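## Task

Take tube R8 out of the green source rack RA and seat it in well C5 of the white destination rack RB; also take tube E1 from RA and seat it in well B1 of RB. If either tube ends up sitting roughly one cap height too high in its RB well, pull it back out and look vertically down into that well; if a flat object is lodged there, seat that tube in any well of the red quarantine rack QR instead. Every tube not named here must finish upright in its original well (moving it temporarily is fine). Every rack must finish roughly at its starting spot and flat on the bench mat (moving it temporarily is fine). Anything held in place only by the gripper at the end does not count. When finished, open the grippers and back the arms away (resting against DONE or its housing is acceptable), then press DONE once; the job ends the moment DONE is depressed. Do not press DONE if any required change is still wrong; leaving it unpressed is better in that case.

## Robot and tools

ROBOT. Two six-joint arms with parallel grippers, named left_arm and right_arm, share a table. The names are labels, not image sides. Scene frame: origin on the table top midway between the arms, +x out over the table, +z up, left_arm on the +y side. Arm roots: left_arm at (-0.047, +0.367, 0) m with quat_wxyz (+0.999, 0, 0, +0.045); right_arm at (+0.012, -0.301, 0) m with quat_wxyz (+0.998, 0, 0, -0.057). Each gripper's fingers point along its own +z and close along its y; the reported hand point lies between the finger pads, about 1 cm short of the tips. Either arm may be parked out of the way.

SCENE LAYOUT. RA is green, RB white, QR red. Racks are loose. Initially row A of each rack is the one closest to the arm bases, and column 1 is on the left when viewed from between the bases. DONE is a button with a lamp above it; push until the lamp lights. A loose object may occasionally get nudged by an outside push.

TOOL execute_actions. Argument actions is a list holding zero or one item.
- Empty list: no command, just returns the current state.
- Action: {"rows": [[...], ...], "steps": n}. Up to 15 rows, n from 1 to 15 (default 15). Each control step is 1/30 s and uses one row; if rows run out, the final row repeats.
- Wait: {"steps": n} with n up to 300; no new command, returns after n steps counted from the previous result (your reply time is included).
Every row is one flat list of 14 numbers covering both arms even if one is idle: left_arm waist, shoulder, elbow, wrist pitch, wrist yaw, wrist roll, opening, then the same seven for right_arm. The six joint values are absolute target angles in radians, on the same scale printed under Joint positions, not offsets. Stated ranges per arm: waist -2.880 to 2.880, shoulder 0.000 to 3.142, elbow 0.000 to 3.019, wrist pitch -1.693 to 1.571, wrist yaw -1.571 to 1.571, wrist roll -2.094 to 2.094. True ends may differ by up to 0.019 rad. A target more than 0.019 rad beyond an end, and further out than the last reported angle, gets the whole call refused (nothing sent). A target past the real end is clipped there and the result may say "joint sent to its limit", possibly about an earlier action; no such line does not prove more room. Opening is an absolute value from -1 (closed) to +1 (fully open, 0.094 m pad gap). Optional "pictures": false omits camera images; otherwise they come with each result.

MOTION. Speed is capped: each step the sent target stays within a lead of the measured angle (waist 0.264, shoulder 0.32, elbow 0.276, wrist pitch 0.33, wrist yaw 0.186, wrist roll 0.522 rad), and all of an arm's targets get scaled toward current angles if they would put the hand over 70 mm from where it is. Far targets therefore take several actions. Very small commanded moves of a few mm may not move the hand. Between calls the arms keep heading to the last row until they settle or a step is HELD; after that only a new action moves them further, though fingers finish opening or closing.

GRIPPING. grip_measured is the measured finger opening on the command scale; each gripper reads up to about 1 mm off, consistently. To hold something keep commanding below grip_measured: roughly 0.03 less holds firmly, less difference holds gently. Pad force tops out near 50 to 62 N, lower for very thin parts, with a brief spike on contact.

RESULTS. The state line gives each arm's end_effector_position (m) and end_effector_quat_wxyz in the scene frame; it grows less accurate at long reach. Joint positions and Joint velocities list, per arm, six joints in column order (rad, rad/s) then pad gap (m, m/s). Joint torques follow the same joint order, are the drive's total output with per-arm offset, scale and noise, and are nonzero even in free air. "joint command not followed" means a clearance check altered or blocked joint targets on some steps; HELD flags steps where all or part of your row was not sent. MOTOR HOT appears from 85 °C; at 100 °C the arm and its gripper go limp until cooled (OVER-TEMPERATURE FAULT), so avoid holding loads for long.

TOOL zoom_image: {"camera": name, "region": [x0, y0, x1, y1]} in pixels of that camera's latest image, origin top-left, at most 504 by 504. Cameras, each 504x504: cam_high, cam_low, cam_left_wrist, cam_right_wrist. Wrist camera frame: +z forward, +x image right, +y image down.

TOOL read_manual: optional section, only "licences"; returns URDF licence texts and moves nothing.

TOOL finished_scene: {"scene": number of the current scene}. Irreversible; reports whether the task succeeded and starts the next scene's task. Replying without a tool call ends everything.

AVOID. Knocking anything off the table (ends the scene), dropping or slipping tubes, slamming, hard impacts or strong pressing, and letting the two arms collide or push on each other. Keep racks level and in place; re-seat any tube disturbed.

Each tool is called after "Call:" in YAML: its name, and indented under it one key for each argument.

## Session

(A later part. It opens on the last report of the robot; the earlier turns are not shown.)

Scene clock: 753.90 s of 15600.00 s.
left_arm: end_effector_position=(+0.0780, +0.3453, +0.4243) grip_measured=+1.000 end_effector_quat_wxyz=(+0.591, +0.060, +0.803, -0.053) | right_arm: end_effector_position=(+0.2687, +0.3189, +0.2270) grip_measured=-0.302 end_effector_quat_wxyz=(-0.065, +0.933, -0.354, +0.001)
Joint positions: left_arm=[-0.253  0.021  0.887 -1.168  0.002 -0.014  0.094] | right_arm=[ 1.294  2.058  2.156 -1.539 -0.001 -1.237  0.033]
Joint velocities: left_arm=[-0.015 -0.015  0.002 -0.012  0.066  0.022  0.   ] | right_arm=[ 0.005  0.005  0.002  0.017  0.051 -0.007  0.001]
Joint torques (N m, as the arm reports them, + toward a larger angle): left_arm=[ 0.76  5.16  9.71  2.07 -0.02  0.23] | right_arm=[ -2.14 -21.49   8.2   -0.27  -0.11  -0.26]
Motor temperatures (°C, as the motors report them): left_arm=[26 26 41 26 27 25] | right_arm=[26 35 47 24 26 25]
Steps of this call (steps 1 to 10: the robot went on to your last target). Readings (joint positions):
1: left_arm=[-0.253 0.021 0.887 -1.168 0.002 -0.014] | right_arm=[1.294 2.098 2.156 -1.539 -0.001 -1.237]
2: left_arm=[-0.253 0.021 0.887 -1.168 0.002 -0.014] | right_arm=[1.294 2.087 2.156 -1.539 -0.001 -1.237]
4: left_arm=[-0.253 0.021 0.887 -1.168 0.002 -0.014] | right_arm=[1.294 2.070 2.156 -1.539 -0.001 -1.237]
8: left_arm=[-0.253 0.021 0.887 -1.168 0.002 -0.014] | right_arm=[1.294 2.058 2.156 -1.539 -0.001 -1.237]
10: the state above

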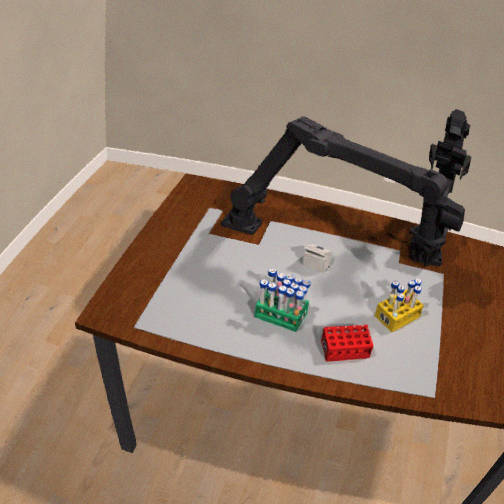

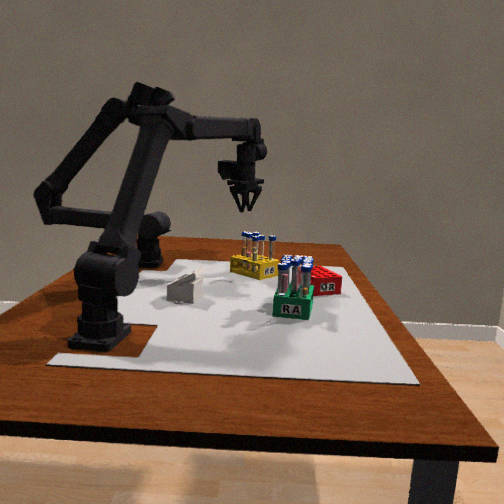

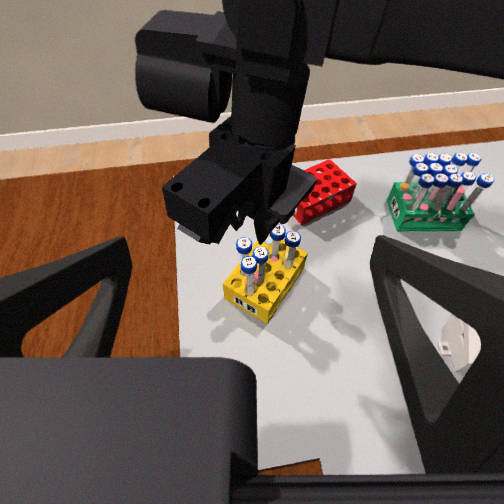

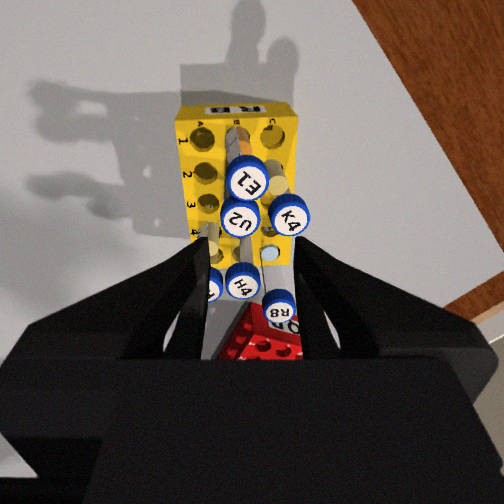

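Call:
execute_actions:
  actions:
    - {"rows":[[-0.245,0.02,0.93,-1.18,0,0,1,1.294,2.052,2.16,-1.545,0,-1.24,-0.32],[-0.245,0.02,0.93,-1.18,0,0,1,1.294,2.044,2.152,-1.535,0,-1.231,-0.35],[-0.245,0.02,0.93,-1.18,0,0,1,1.294,2.032,2.143,-1.527,0,-1.223,-0.39],[-0.245,0.02,0.93,-1.18,0,0,1,1.294,2.025,2.133,-1.525,0,-1.213,-0.44],[-0.245,0.02,0.93,-1.18,0,0,1,1.293,2.016,2.12,-1.522,0,-1.199,-0.49],[-0.245,0.02,0.93,-1.18,0,0,1,1.293,2.006,2.105,-1.519,0,-1.183,-0.55],[-0.245,0.02,0.93,-1.18,0,0,1,1.293,1.994,2.087,-1.515,0,-1.164,-0.61],[-0.245,0.02,0.93,-1.18,0,0,1,1.293,1.981,2.066,-1.51,0,-1.142,-0.67],[-0.245,0.02,0.93,-1.18,0,0,1,1.292,1.966,2.043,-1.505,0,-1.118,-0.73],[-0.245,0.02,0.93,-1.18,0,0,1,1.292,1.949,2.018,-1.5,0,-1.091,-0.79],[-0.245,0.02,0.93,-1.18,0,0,1,1.291,1.931,1.991,-1.494,0,-1.062,-0.84],[-0.245,0.02,0.93,-1.18,0,0,1,1.291,1.911,1.961,-1.487,0,-1.03,-0.89],[-0.245,0.02,0.93,-1.18,0,0,1,1.29,1.89,1.929,-1.481,0,-0.997,-0.93],[-0.245,0.02,0.93,-1.18,0,0,1,1.29,1.868,1.896,-1.473,0,-0.961,-0.97],[-0.245,0.02,0.93,-1.18,0,0,1,1.289,1.845,1.861,-1.466,0,-0.925,-1]],"steps":15}
  pictures: false

Call:
execute_actions:
  actions:
    - {"rows":[[-0.245,0.02,0.93,-1.18,0,0,1,1.289,1.821,1.825,-1.458,0,-0.886,-1],[-0.245,0.02,0.93,-1.18,0,0,1,1.288,1.796,1.787,-1.45,0,-0.846,-1],[-0.245,0.02,0.93,-1.18,0,0,1,1.287,1.771,1.749,-1.441,0,-0.805,-1],[-0.245,0.02,0.93,-1.18,0,0,1,1.287,1.744,1.709,-1.433,0,-0.763,-1],[-0.245,0.02,0.93,-1.18,0,0,1,1.286,1.718,1.669,-1.424,0,-0.72,-1],[-0.245,0.02,0.93,-1.18,0,0,1,1.285,1.691,1.628,-1.415,0,-0.677,-1],[-0.245,0.02,0.93,-1.18,0,0,1,1.285,1.664,1.587,-1.406,0,-0.634,-1],[-0.245,0.02,0.93,-1.18,0,0,1,1.284,1.636,1.546,-1.397,0,-0.59,-1],[-0.245,0.02,0.93,-1.18,0,0,1,1.284,1.609,1.505,-1.388,0,-0.547,-1],[-0.245,0.02,0.93,-1.18,0,0,1,1.283,1.582,1.464,-1.379,0,-0.503,-1],[-0.245,0.02,0.93,-1.18,0,0,1,1.282,1.556,1.424,-1.37,0,-0.461,-1],[-0.245,0.02,0.93,-1.18,0,0,1,1.282,1.529,1.384,-1.362,0,-0.419,-1],[-0.245,0.02,0.93,-1.18,0,0,1,1.281,1.504,1.346,-1.353,0,-0.378,-1],[-0.245,0.02,0.93,-1.18,0,0,1,1.28,1.479,1.308,-1.345,0,-0.338,-1],[-0.245,0.02,0.93,-1.18,0,0,1,1.28,1.455,1.272,-1.337,0,-0.3,-1]],"steps":15}
  pictures: false

Call:
execute_actions:
  actions:
    - {"rows":[[-0.245,0.02,0.93,-1.18,0,0,1,1.279,1.432,1.237,-1.33,0,-0.263,-1],[-0.245,0.02,0.93,-1.18,0,0,1,1.279,1.41,1.204,-1.322,0,-0.227,-1],[-0.245,0.02,0.93,-1.18,0,0,1,1.278,1.389,1.172,-1.316,0,-0.194,-1],[-0.245,0.02,0.93,-1.18,0,0,1,1.278,1.369,1.142,-1.309,0,-0.162,-1],[-0.245,0.02,0.93,-1.18,0,0,1,1.277,1.351,1.115,-1.303,0,-0.133,-1],[-0.245,0.02,0.93,-1.18,0,0,1,1.277,1.334,1.09,-1.298,0,-0.106,-1],[-0.245,0.02,0.93,-1.18,0,0,1,1.276,1.319,1.067,-1.293,0,-0.082,-1],[-0.245,0.02,0.93,-1.18,0,0,1,1.276,1.306,1.046,-1.288,0,-0.06,-1],[-0.245,0.02,0.93,-1.18,0,0,1,1.276,1.294,1.028,-1.284,0,-0.041,-1],[-0.245,0.02,0.93,-1.18,0,0,1,1.276,1.284,1.013,-1.281,0,-0.025,-1],[-0.245,0.02,0.93,-1.18,0,0,1,1.275,1.275,1.0,-1.278,0,-0.011,-1],[-0.245,0.02,0.93,-1.18,0,0,1,1.275,1.269,0.99,-1.276,0,-0.001,-1],[-0.245,0.02,0.93,-1.18,0,0,1,1.275,1.264,0.983,-1.274,0,0.007,-1],[-0.245,0.02,0.93,-1.18,0,0,1,1.275,1.261,0.978,-1.273,0,0.012,-1],[-0.245,0.02,0.93,-1.18,0,0,1,1.275,1.26,0.977,-1.273,0,0.013,-1]],"steps":15}
  pictures: false

Call:
execute_actions:
  actions:
    - {"steps":12}

Scene clock: 791.43 s of 15600.00 s.
left_arm: end_effector_position=(+0.0780, +0.3453, +0.4243) grip_measured=+1.000 end_effector_quat_wxyz=(+0.591, +0.060, +0.803, -0.053) | right_arm: end_effector_position=(+0.2478, +0.2680, +0.2156) grip_measured=-0.972 end_effector_quat_wxyz=(-0.036, +0.899, -0.436, -0.003)
Joint positions: left_arm=[-0.253  0.021  0.887 -1.168  0.002 -0.014  0.094] | right_arm=[ 1.294  1.924  1.92  -1.495 -0.001 -1.06   0.001]
Joint velocities: left_arm=[-0.015  0.005 -0.002 -0.012 -0.022 -0.007  0.   ] | right_arm=[-0.015 -0.679 -0.926  0.232  0.051  0.93  -0.021]
Joint torques (N m, as the arm reports them, + toward a larger angle): left_arm=[ 0.61  5.27  9.79  2.12 -0.03  0.23] | right_arm=[ -2.52 -23.26   7.33   1.22  -0.09   0.01]
Motor temperatures (°C, as the motors report them): left_arm=[26 26 42 26 27 25] | right_arm=[26 35 48 24 26 25]
Steps of this call (steps 1 to 30: the robot went on to your last target; steps 31 to 120: nothing new was sent; then 33.03 s passed at rest; steps 121 to 135: all 15 steps of this action). Readings (joint positions):
121: left_arm=[-0.253 0.021 0.887 -1.168 0.002 -0.014] | right_arm=[1.294 2.058 2.156 -1.539 -0.001 -1.237]
122: left_arm=[-0.253 0.021 0.887 -1.168 0.002 -0.014] | right_arm=[1.294 2.058 2.156 -1.539 -0.001 -1.237]
124: left_arm=[-0.253 0.021 0.887 -1.168 0.002 -0.014] | right_arm=[1.294 2.057 2.152 -1.539 -0.001 -1.235]
128: left_arm=[-0.253 0.021 0.887 -1.168 0.002 -0.014] | right_arm=[1.294 2.034 2.103 -1.532 -0.001 -1.206]
135: the state above

Scene clock: 791.93 s of 15600.00 s.
left_arm: end_effector_position=(+0.0780, +0.3453, +0.4243) grip_measured=+1.000 end_effector_quat_wxyz=(+0.591, +0.060, +0.803, -0.053) | right_arm: end_effector_position=(+0.1851, +0.1158, +0.2048) grip_measured=-0.982 end_effector_quat_wxyz=(-0.017, +0.740, -0.672, -0.007)
Joint positions: left_arm=[-0.253  0.021  0.887 -1.168  0.002 -0.014  0.094] | right_arm=[ 1.294  1.508  1.344 -1.371 -0.001 -0.487  0.001]
Joint velocities: left_arm=[-0.005 -0.015  0.007  0.022 -0.066  0.007  0.   ] | right_arm=[-0.015 -0.737 -1.062  0.256 -0.007  1.077 -0.   ]
Joint torques (N m, as the arm reports them, + toward a larger angle): left_arm=[ 0.97  5.24  9.87  1.97 -0.02  0.24] | right_arm=[ -3.39 -13.32   6.72   1.21  -0.04  -0.01]
Motor temperatures (°C, as the motors report them): left_arm=[26 26 42 26 27 25] | right_arm=[26 35 48 24 26 25]
Steps of this call (steps 1 to 15: all 15 steps of this action). Readings (joint positions):
1: left_arm=[-0.253 0.021 0.887 -1.168 0.002 -0.014] | right_arm=[1.294 1.901 1.887 -1.488 -0.001 -1.030]
2: left_arm=[-0.253 0.021 0.887 -1.168 0.002 -0.014] | right_arm=[1.294 1.875 1.852 -1.480 -0.001 -0.998]
4: left_arm=[-0.253 0.021 0.887 -1.168 0.002 -0.014] | right_arm=[1.294 1.821 1.779 -1.464 -0.001 -0.929]
8: left_arm=[-0.253 0.021 0.887 -1.168 0.002 -0.014] | right_arm=[1.294 1.704 1.624 -1.430 -0.001 -0.776]
15: the state above

Scene clock: 792.43 s of 15600.00 s.
left_arm: end_effector_position=(+0.0780, +0.3453, +0.4243) grip_measured=+1.000 end_effector_quat_wxyz=(+0.591, +0.060, +0.803, -0.053) | right_arm: end_effector_position=(+0.1440, +0.0107, +0.1573) grip_measured=-0.982 end_effector_quat_wxyz=(-0.007, -0.575, +0.818, -0.004)
Joint positions: left_arm=[-0.253  0.021  0.887 -1.168  0.002 -0.014  0.094] | right_arm=[ 1.287  1.276  0.985 -1.296 -0.001 -0.054  0.001]
Joint velocities: left_arm=[ 0.015 -0.015 -0.002 -0.012 -0.007 -0.051  0.   ] | right_arm=[-0.015 -0.103 -0.154  0.032 -0.081  0.374 -0.001]
Joint torques (N m, as the arm reports them, + toward a larger angle): left_arm=[ 1.1   4.97  9.77  2.09 -0.03  0.2 ] | right_arm=[-3.26 -9.48  7.12  1.62 -0.03 -0.01]
Motor temperatures (°C, as the motors report them): left_arm=[26 26 42 26 27 25] | right_arm=[26 35 48 24 26 25]
Steps of this call (steps 1 to 15: all 15 steps of this action). Readings (joint positions):
1: left_arm=[-0.253 0.021 0.887 -1.168 0.002 -0.014] | right_arm=[1.293 1.484 1.306 -1.363 -0.001 -0.447]
2: left_arm=[-0.253 0.021 0.887 -1.168 0.002 -0.014] | right_arm=[1.293 1.460 1.270 -1.356 -0.001 -0.408]
4: left_arm=[-0.253 0.021 0.887 -1.168 0.002 -0.014] | right_arm=[1.291 1.417 1.201 -1.342 -0.001 -0.333]
8: left_arm=[-0.253 0.021 0.887 -1.168 0.002 -0.014] | right_arm=[1.289 1.345 1.087 -1.318 -0.001 -0.200]
15: the state above

Scene clock: 792.83 s of 15600.00 s.
left_arm: end_effector_position=(+0.0780, +0.3453, +0.4243) grip_measured=+1.000 end_effector_quat_wxyz=(+0.591, +0.060, +0.803, -0.053) | right_arm: end_effector_position=(+0.1438, +0.0103, +0.1564) grip_measured=-0.982 end_effector_quat_wxyz=(-0.005, -0.555, +0.832, -0.003)
Joint positions: left_arm=[-0.253  0.021  0.887 -1.168  0.002 -0.014  0.094] | right_arm=[ 1.287  1.272  0.98  -1.29  -0.001 -0.004  0.001]
Joint velocities: left_arm=[-0.005  0.005  0.007  0.002  0.095  0.007  0.   ] | right_arm=[-0.005 -0.005  0.002 -0.012  0.037 -0.007 -0.001]
Joint torques (N m, as the arm reports them, + toward a larger angle): left_arm=[ 1.01  5.57  9.8   1.96 -0.01  0.22] | right_arm=[-3.13 -9.84  6.88  1.23 -0.02 -0.02]
Motor temperatures (°C, as the motors report them): left_arm=[26 26 42 26 27 25] | right_arm=[26 35 48 24 26 25]
Steps of this call (steps 1 to 12: the robot went on to your last target). Readings (joint positions):
1: left_arm=[-0.253 0.021 0.887 -1.168 0.002 -0.014] | right_arm=[1.287 1.273 0.981 -1.295 -0.001 -0.043]
2: left_arm=[-0.253 0.021 0.887 -1.168 0.002 -0.014] | right_arm=[1.287 1.272 0.980 -1.294 -0.001 -0.034]
4: left_arm=[-0.253 0.021 0.887 -1.168 0.002 -0.014] | right_arm=[1.287 1.272 0.980 -1.292 -0.001 -0.022]
8: left_arm=[-0.253 0.021 0.887 -1.168 0.002 -0.014] | right_arm=[1.287 1.272 0.980 -1.290 -0.001 -0.009]
12: the state above

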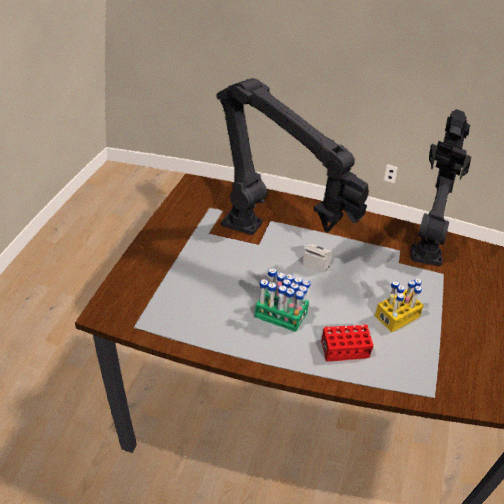

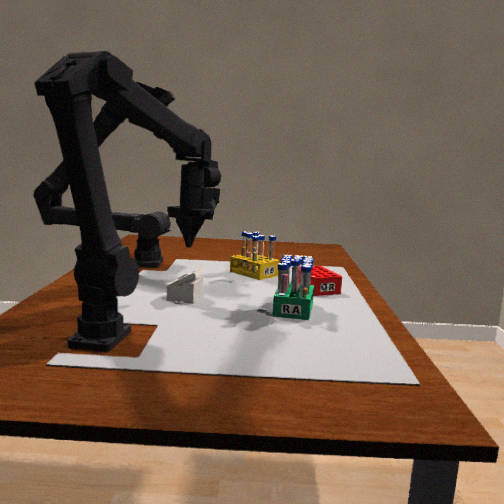

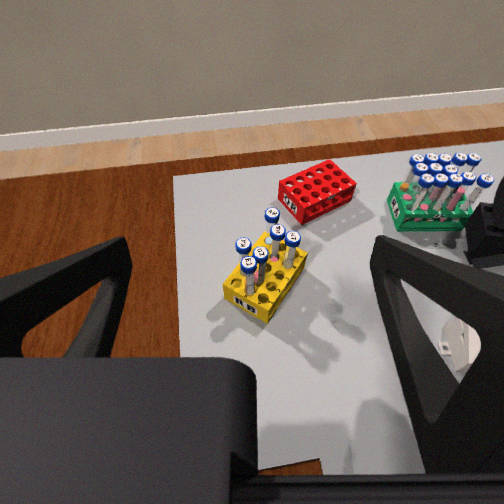

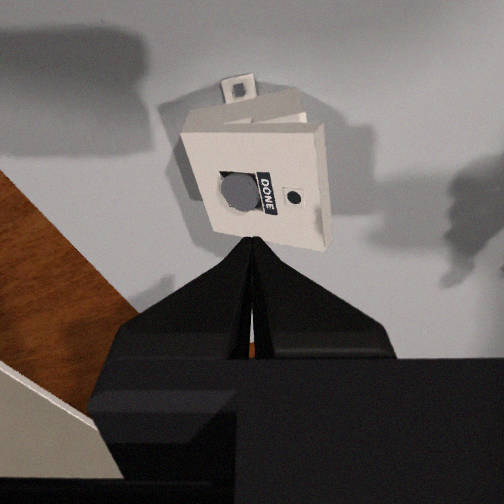

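Call:
zoom_image:
  camera: "cam_left_wrist"
  region: [374, 130, 504, 260]

Call:
zoom_image:
  camera: "cam_high"
  region: [240, 250, 440, 370]

Call:
zoom_image:
  camera: "cam_left_wrist"
  region: [200, 195, 330, 325]

Region (374, 130, 504, 260) of cam_left_wrist's 504x504 image, scaled by 3.877, with more detail than that image has.

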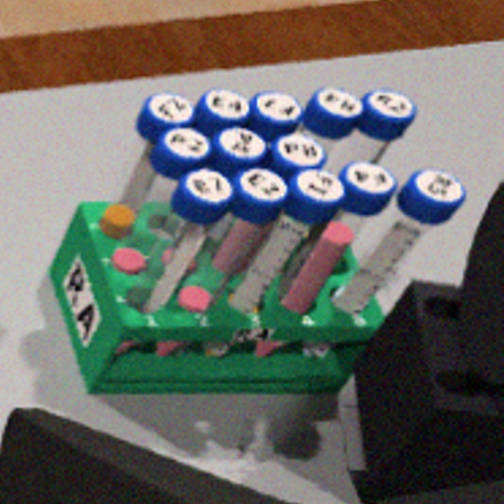

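Region (240, 250, 440, 370) of cam_high's 504x504 image, scaled by 2.520, with more detail than that image has; it fills the top 302 rows of this view, and the rest is white.

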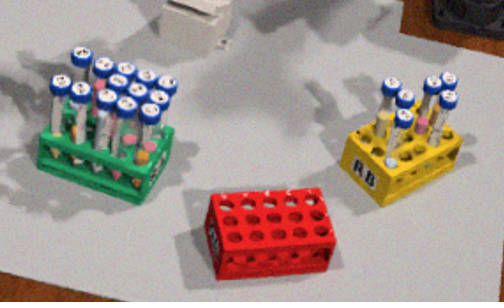

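Region (200, 195, 330, 325) of cam_left_wrist's 504x504 image, scaled by 3.877, with more detail than that image has.

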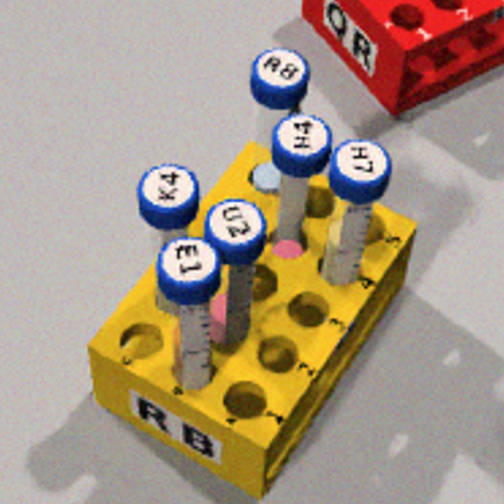

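Call:
execute_actions:
  actions:
    - {"rows":[[-0.245,0.02,0.93,-1.18,0,0,1,1.282,1.266,0.976,-1.271,0,0.013,-1],[-0.245,0.02,0.93,-1.18,0,0,1,1.29,1.272,0.971,-1.266,0,0.013,-1],[-0.245,0.02,0.93,-1.18,0,0,1,1.297,1.278,0.965,-1.258,0,0.013,-1],[-0.245,0.02,0.93,-1.18,0,0,1,1.301,1.283,0.956,-1.247,0,0.013,-1],[-0.245,0.02,0.93,-1.18,0,0,1,1.304,1.286,0.945,-1.234,0,0.013,-1],[-0.245,0.02,0.93,-1.18,0,0,1,1.306,1.288,0.932,-1.218,0,0.013,-1],[-0.245,0.02,0.93,-1.18,0,0,1,1.308,1.29,0.919,-1.202,0,0.013,-1],[-0.245,0.02,0.93,-1.18,0,0,1,1.31,1.292,0.906,-1.186,0,0.013,-1],[-0.245,0.02,0.93,-1.18,0,0,1,1.312,1.294,0.893,-1.17,0,0.013,-1],[-0.245,0.02,0.93,-1.18,0,0,1,1.314,1.296,0.88,-1.154,0,0.013,-1],[-0.245,0.02,0.93,-1.18,0,0,1,1.316,1.297,0.869,-1.141,0,0.013,-1],[-0.245,0.02,0.93,-1.18,0,0,1,1.317,1.298,0.86,-1.13,0,0.013,-1],[-0.245,0.02,0.93,-1.18,0,0,1,1.318,1.299,0.854,-1.122,0,0.013,-1],[-0.245,0.02,0.93,-1.18,0,0,1,1.318,1.3,0.849,-1.117,0,0.013,-1],[-0.245,0.02,0.93,-1.18,0,0,1,1.318,1.3,0.848,-1.115,0,0.013,-1]],"steps":15}
  pictures: false

Call:
execute_actions:
  actions:
    - {"steps":10}

Scene clock: 807.40 s of 15600.00 s.
left_arm: end_effector_position=(+0.0780, +0.3453, +0.4243) grip_measured=+1.000 end_effector_quat_wxyz=(+0.591, +0.060, +0.803, -0.053) | right_arm: end_effector_position=(+0.1332, +0.0018, +0.1064) grip_measured=-0.982 end_effector_quat_wxyz=(-0.004, -0.561, +0.827, -0.002)
Joint positions: left_arm=[-0.253  0.021  0.887 -1.168  0.002 -0.014  0.094] | right_arm=[ 1.307  1.29   0.855 -1.145 -0.001 -0.     0.001]
Joint velocities: left_arm=[ 0.005 -0.005 -0.002  0.007 -0.022  0.051  0.   ] | right_arm=[ 0.015  0.073 -0.188  0.159  0.022 -0.022 -0.002]
Joint torques (N m, as the arm reports them, + toward a larger angle): left_arm=[0.65 5.16 9.81 2.03 0.   0.2 ] | right_arm=[-1.54 -8.53  6.88  1.15 -0.03  0.01]
Motor temperatures (°C, as the motors report them): left_arm=[26 26 42 26 27 25] | right_arm=[26 33 47 24 26 25]
Steps of this call (steps 1 to 30: the robot went on to your last target; steps 31 to 90: nothing new was sent; then 11.07 s passed at rest; steps 91 to 105: all 15 steps of this action). Readings (joint positions):
91: left_arm=[-0.253 0.021 0.887 -1.168 0.002 -0.014] | right_arm=[1.287 1.272 0.980 -1.290 -0.001 -0.000]
92: left_arm=[-0.253 0.021 0.887 -1.168 0.002 -0.014] | right_arm=[1.287 1.272 0.980 -1.289 -0.001 -0.000]
94: left_arm=[-0.253 0.021 0.887 -1.168 0.002 -0.014] | right_arm=[1.287 1.272 0.975 -1.279 -0.001 -0.000]
98: left_arm=[-0.253 0.021 0.887 -1.168 0.002 -0.014] | right_arm=[1.292 1.273 0.940 -1.231 -0.001 -0.000]
105: the state above

Scene clock: 807.73 s of 15600.00 s.
left_arm: end_effector_position=(+0.0780, +0.3453, +0.4243) grip_measured=+1.000 end_effector_quat_wxyz=(+0.591, +0.060, +0.803, -0.053) | right_arm: end_effector_position=(+0.1330, +0.0016, +0.1024) grip_measured=-0.982 end_effector_quat_wxyz=(-0.004, -0.562, +0.827, -0.002)
Joint positions: left_arm=[-0.253  0.021  0.887 -1.168  0.002 -0.014  0.094] | right_arm=[ 1.307  1.294  0.847 -1.132 -0.001 -0.     0.001]
Joint velocities: left_arm=[ 0.005  0.005 -0.007 -0.007  0.066 -0.007  0.   ] | right_arm=[-0.015 -0.015 -0.022  0.002  0.037 -0.095 -0.001]
Joint torques (N m, as the arm reports them, + toward a larger angle): left_arm=[ 0.94  5.35  9.77  2.03 -0.06  0.22] | right_arm=[-1.17 -7.9   6.74  1.28 -0.02  0.  ]
Motor temperatures (°C, as the motors report them): left_arm=[26 26 42 26 27 25] | right_arm=[26 33 47 24 26 25]
Steps of this call (steps 1 to 10: the robot went on to your last target). Readings (joint positions):
1: left_arm=[-0.253 0.021 0.887 -1.168 0.002 -0.014] | right_arm=[1.307 1.293 0.850 -1.141 -0.001 -0.000]
2: left_arm=[-0.253 0.021 0.887 -1.168 0.002 -0.014] | right_arm=[1.307 1.294 0.848 -1.138 -0.001 -0.000]
4: left_arm=[-0.253 0.021 0.887 -1.168 0.002 -0.014] | right_arm=[1.307 1.294 0.847 -1.135 -0.001 -0.000]
8: left_arm=[-0.253 0.021 0.887 -1.168 0.002 -0.014] | right_arm=[1.307 1.294 0.847 -1.132 -0.001 -0.000]
10: the state above

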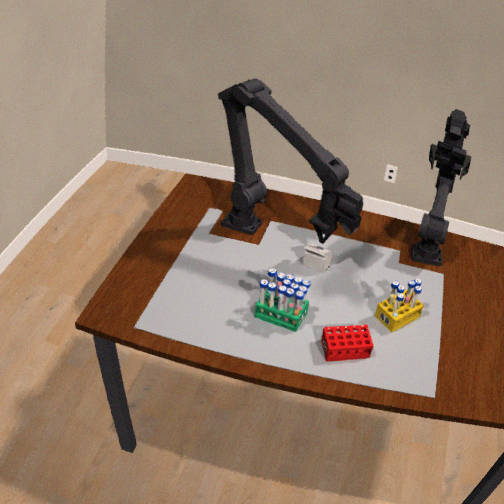

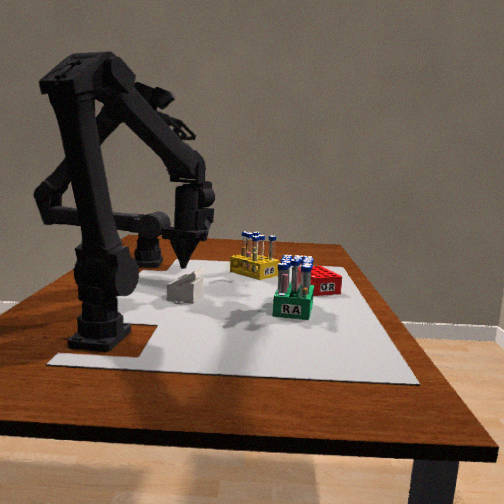

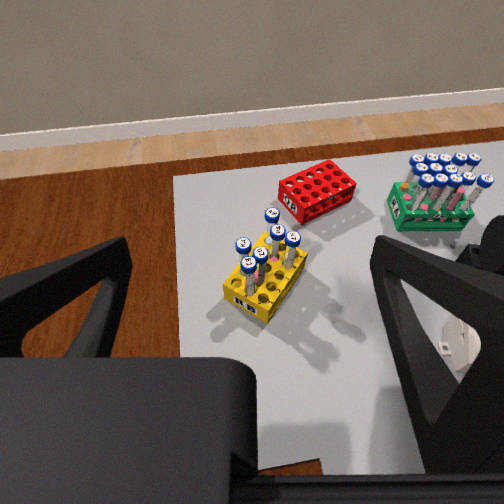

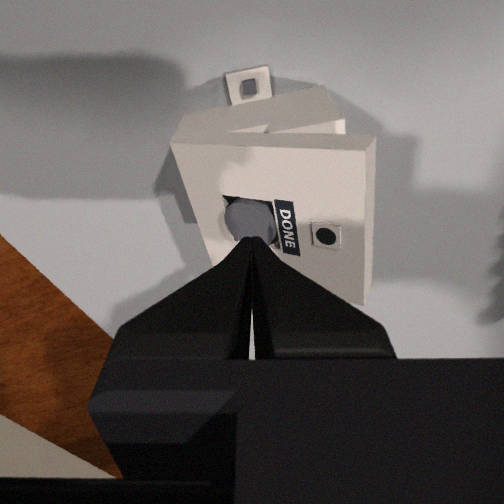

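Call:
execute_actions:
  actions:
    - {"rows":[[-0.245,0.02,0.93,-1.18,0,0,1,1.318,1.301,0.847,-1.113,0,0.013,-1],[-0.245,0.02,0.93,-1.18,0,0,1,1.318,1.302,0.846,-1.11,0,0.013,-1],[-0.245,0.02,0.93,-1.18,0,0,1,1.318,1.303,0.844,-1.106,0,0.013,-1],[-0.245,0.02,0.93,-1.18,0,0,1,1.318,1.305,0.842,-1.101,0,0.013,-1],[-0.245,0.02,0.93,-1.18,0,0,1,1.318,1.307,0.84,-1.096,0,0.013,-1],[-0.245,0.02,0.93,-1.18,0,0,1,1.318,1.309,0.837,-1.091,0,0.013,-1],[-0.245,0.02,0.93,-1.18,0,0,1,1.318,1.311,0.835,-1.086,0,0.013,-1],[-0.245,0.02,0.93,-1.18,0,0,1,1.318,1.313,0.832,-1.081,0,0.013,-1],[-0.245,0.02,0.93,-1.18,0,0,1,1.318,1.314,0.83,-1.076,0,0.013,-1],[-0.245,0.02,0.93,-1.18,0,0,1,1.318,1.316,0.828,-1.072,0,0.013,-1],[-0.245,0.02,0.93,-1.18,0,0,1,1.318,1.317,0.826,-1.068,0,0.013,-1],[-0.245,0.02,0.93,-1.18,0,0,1,1.318,1.318,0.824,-1.065,0,0.013,-1],[-0.245,0.02,0.93,-1.18,0,0,1,1.318,1.319,0.823,-1.062,0,0.013,-1],[-0.245,0.02,0.93,-1.18,0,0,1,1.318,1.32,0.822,-1.06,0,0.013,-1],[-0.245,0.02,0.93,-1.18,0,0,1,1.318,1.321,0.821,-1.058,0,0.013,-1]],"steps":15}
  pictures: false

Call:
execute_actions:
  actions:
    - {"rows":[[-0.245,0.02,0.93,-1.18,0,0,1,1.318,1.323,0.82,-1.056,0,0.013,-1],[-0.245,0.02,0.93,-1.18,0,0,1,1.318,1.325,0.819,-1.055,0,0.013,-1],[-0.245,0.02,0.93,-1.18,0,0,1,1.318,1.327,0.818,-1.054,0,0.013,-1],[-0.245,0.02,0.93,-1.18,0,0,1,1.318,1.329,0.817,-1.053,0,0.013,-1],[-0.245,0.02,0.93,-1.18,0,0,1,1.318,1.331,0.816,-1.052,0,0.013,-1],[-0.245,0.02,0.93,-1.18,0,0,1,1.318,1.333,0.815,-1.051,0,0.013,-1],[-0.245,0.02,0.93,-1.18,0,0,1,1.318,1.335,0.814,-1.05,0,0.013,-1],[-0.245,0.02,0.93,-1.18,0,0,1,1.318,1.337,0.813,-1.049,0,0.013,-1],[-0.245,0.02,0.93,-1.18,0,0,1,1.318,1.339,0.812,-1.048,0,0.013,-1],[-0.245,0.02,0.93,-1.18,0,0,1,1.318,1.341,0.811,-1.047,0,0.013,-1],[-0.245,0.02,0.93,-1.18,0,0,1,1.318,1.343,0.81,-1.046,0,0.013,-1],[-0.245,0.02,0.93,-1.18,0,0,1,1.318,1.345,0.809,-1.045,0,0.013,-1],[-0.245,0.02,0.93,-1.18,0,0,1,1.318,1.347,0.808,-1.044,0,0.013,-1],[-0.245,0.02,0.93,-1.18,0,0,1,1.318,1.349,0.807,-1.043,0,0.013,-1],[-0.245,0.02,0.93,-1.18,0,0,1,1.318,1.35,0.806,-1.042,0,0.013,-1]],"steps":15}

Scene clock: 818.13 s of 15600.00 s.
left_arm: end_effector_position=(+0.0780, +0.3453, +0.4243) grip_measured=+1.000 end_effector_quat_wxyz=(+0.591, +0.060, +0.803, -0.053) | right_arm: end_effector_position=(+0.1347, +0.0057, +0.0920) grip_measured=-0.982 end_effector_quat_wxyz=(+0.004, -0.562, +0.827, +0.004)
Joint positions: left_arm=[-0.253  0.021  0.887 -1.168  0.002 -0.014  0.094] | right_arm=[ 1.307  1.307  0.828 -1.08  -0.001 -0.     0.001]
Joint velocities: left_arm=[-0.015 -0.015  0.002  0.012 -0.11  -0.007  0.   ] | right_arm=[-0.005  0.054 -0.046  0.061 -0.022  0.007 -0.001]
Joint torques (N m, as the arm reports them, + toward a larger angle): left_arm=[ 0.77  5.02  9.79  2.06 -0.01  0.22] | right_arm=[-1.27 -7.43  6.15  1.28 -0.03  0.  ]
Motor temperatures (°C, as the motors report them): left_arm=[26 26 42 26 27 25] | right_arm=[26 33 47 24 26 25]
Steps of this call (steps 1 to 30: the robot went on to your last target; steps 31 to 90: nothing new was sent; then 6.90 s passed at rest; steps 91 to 105: all 15 steps of this action). Readings (joint positions):
91: left_arm=[-0.253 0.021 0.887 -1.168 0.002 -0.014] | right_arm=[1.307 1.294 0.847 -1.132 -0.001 -0.000]
92: left_arm=[-0.253 0.021 0.887 -1.168 0.002 -0.014] | right_arm=[1.307 1.294 0.847 -1.131 -0.001 -0.000]
94: left_arm=[-0.253 0.021 0.887 -1.168 0.002 -0.014] | right_arm=[1.307 1.294 0.847 -1.126 -0.001 -0.000]
98: left_arm=[-0.253 0.021 0.887 -1.168 0.002 -0.014] | right_arm=[1.307 1.295 0.845 -1.107 -0.001 -0.000]
105: the state above

Scene clock: 818.63 s of 15600.00 s.
left_arm: end_effector_position=(+0.0780, +0.3453, +0.4243) grip_measured=+1.000 end_effector_quat_wxyz=(+0.591, +0.060, +0.803, -0.053) | right_arm: end_effector_position=(+0.1347, +0.0058, +0.0854) grip_measured=-0.982 end_effector_quat_wxyz=(+0.001, -0.562, +0.827, +0.002)
Joint positions: left_arm=[-0.253  0.021  0.887 -1.168  0.002 -0.014  0.094] | right_arm=[ 1.307  1.322  0.822 -1.067 -0.001 -0.     0.001]
Joint velocities: left_arm=[-0.015 -0.015 -0.007  0.007 -0.022 -0.037  0.   ] | right_arm=[-0.015  0.034 -0.012  0.017 -0.007 -0.007  0.   ]
Joint torques (N m, as the arm reports them, + toward a larger angle): left_arm=[ 0.82  5.15  9.81  2.   -0.02  0.22] | right_arm=[-1.25 -6.25  5.29  1.61 -0.03  0.  ]
Motor temperatures (°C, as the motors report them): left_arm=[26 26 42 26 27 25] | right_arm=[26 33 47 24 26 25]
Steps of this call (steps 1 to 15: all 15 steps of this action). Readings (joint positions):
1: left_arm=[-0.253 0.021 0.887 -1.168 0.002 -0.014] | right_arm=[1.307 1.309 0.827 -1.078 -0.001 -0.000]
2: left_arm=[-0.253 0.021 0.887 -1.168 0.002 -0.014] | right_arm=[1.307 1.310 0.826 -1.076 -0.001 -0.000]
4: left_arm=[-0.253 0.021 0.887 -1.168 0.002 -0.014] | right_arm=[1.307 1.313 0.824 -1.073 -0.001 -0.000]
8: left_arm=[-0.253 0.021 0.887 -1.168 0.002 -0.014] | right_arm=[1.307 1.319 0.822 -1.069 -0.001 -0.000]
15: the state above

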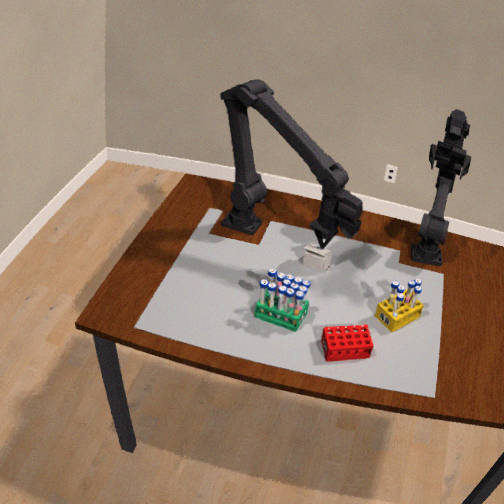

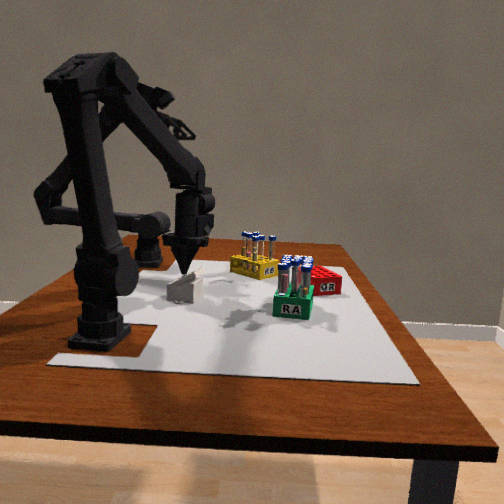

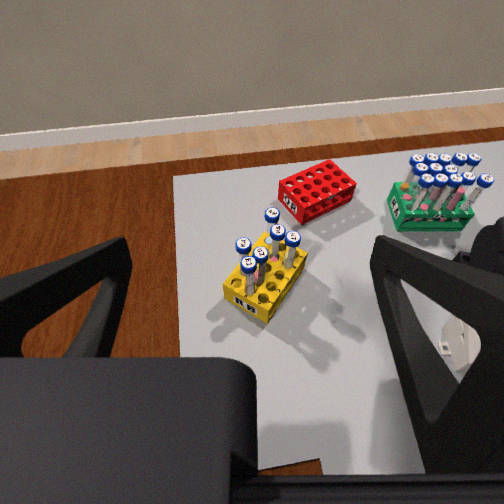

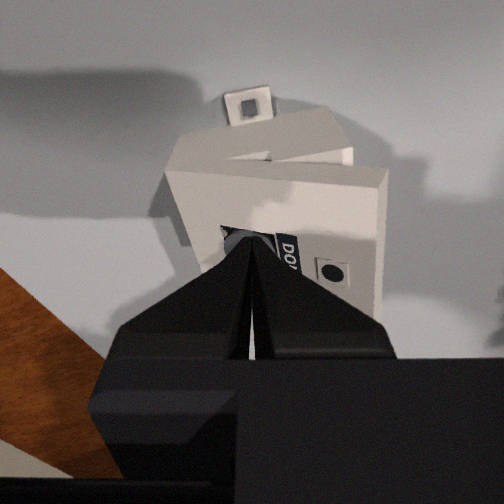

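Call:
execute_actions:
  actions:
    - {"rows":[[-0.245,0.02,0.93,-1.18,0,0,1,1.318,1.352,0.806,-1.045,0,0.013,-1],[-0.245,0.02,0.93,-1.18,0,0,1,1.318,1.354,0.805,-1.047,0,0.013,-1],[-0.245,0.02,0.93,-1.18,0,0,1,1.318,1.356,0.805,-1.05,0,0.013,-1],[-0.245,0.02,0.93,-1.18,0,0,1,1.318,1.358,0.804,-1.05,0,0.013,-1],[-0.245,0.02,0.93,-1.18,0,0,1,1.318,1.36,0.804,-1.05,0,0.013,-1],[-0.245,0.02,0.93,-1.18,0,0,1,1.318,1.362,0.803,-1.05,0,0.013,-1],[-0.245,0.02,0.93,-1.18,0,0,1,1.318,1.364,0.803,-1.05,0,0.013,-1],[-0.245,0.02,0.93,-1.18,0,0,1,1.318,1.366,0.802,-1.05,0,0.013,-1],[-0.245,0.02,0.93,-1.18,0,0,1,1.318,1.368,0.802,-1.05,0,0.013,-1],[-0.245,0.02,0.93,-1.18,0,0,1,1.318,1.37,0.801,-1.05,0,0.013,-1],[-0.245,0.02,0.93,-1.18,0,0,1,1.318,1.372,0.8,-1.05,0,0.013,-1]],"steps":15}

Scene clock: 823.40 s of 15600.00 s.
left_arm: end_effector_position=(+0.0780, +0.3453, +0.4243) grip_measured=+1.000 end_effector_quat_wxyz=(+0.591, +0.060, +0.803, -0.053) | right_arm: end_effector_position=(+0.1348, +0.0057, +0.0829) grip_measured=-0.982 end_effector_quat_wxyz=(-0.001, -0.561, +0.827, -0.000)
Joint positions: left_arm=[-0.253  0.021  0.887 -1.168  0.002 -0.014  0.094] | right_arm=[ 1.307  1.33   0.822 -1.065 -0.     0.     0.001]
Joint velocities: left_arm=[ 0.005 -0.005  0.012 -0.012  0.022 -0.066  0.   ] | right_arm=[ 0.005 -0.015 -0.002 -0.007 -0.066  0.007  0.   ]
Joint torques (N m, as the arm reports them, + toward a larger angle): no reading
Motor temperatures (°C, as the motors report them): left_arm=[26 26 42 26 27 25] | right_arm=[26 32 46 24 26 25]
The task's run ended inside this call: 6 steps that you had sent did not run.
Steps of this call (steps 1 to 15: the robot went on to your last target; steps 16 to 90: nothing new was sent; then 1.47 s passed at rest; steps 91 to 99: the first 9 steps of this action). Readings (joint positions):
91: left_arm=[-0.253 0.021 0.887 -1.168 0.002 -0.014] | right_arm=[1.307 1.325 0.822 -1.065 -0.001 0.000]
92: left_arm=[-0.253 0.021 0.887 -1.168 0.002 -0.014] | right_arm=[1.307 1.325 0.822 -1.065 -0.001 0.000]
94: left_arm=[-0.253 0.021 0.887 -1.168 0.002 -0.014] | right_arm=[1.307 1.326 0.822 -1.065 -0.001 0.000]
98: left_arm=[-0.253 0.021 0.887 -1.168 0.002 -0.014] | right_arm=[1.307 1.330 0.822 -1.065 -0.000 0.000]
99: left_arm=[-0.253 0.021 0.887 -1.168 0.002 -0.014] | right_arm=[1.307 1.330 0.822 -1.065 -0.000 0.000]
The task's run has ended: the event that ends the task has happened.

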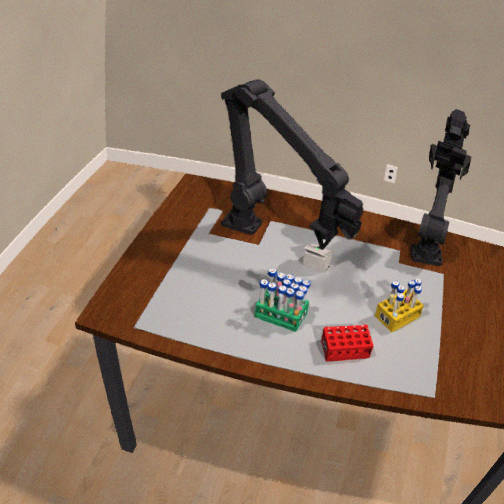

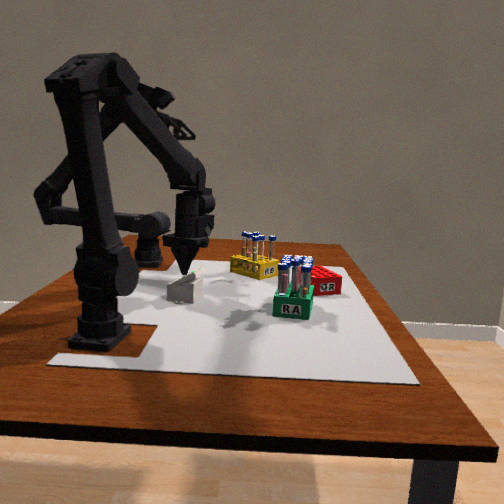

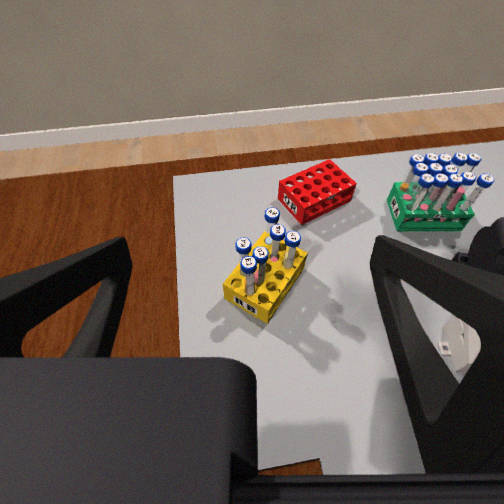

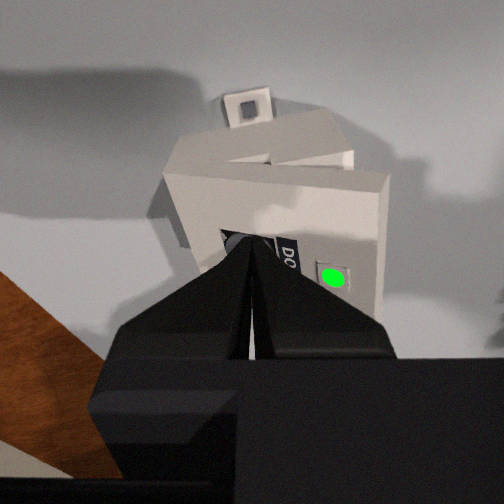

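Call:
finished_scene:
  scene: 2

The scene is finished: the task was done.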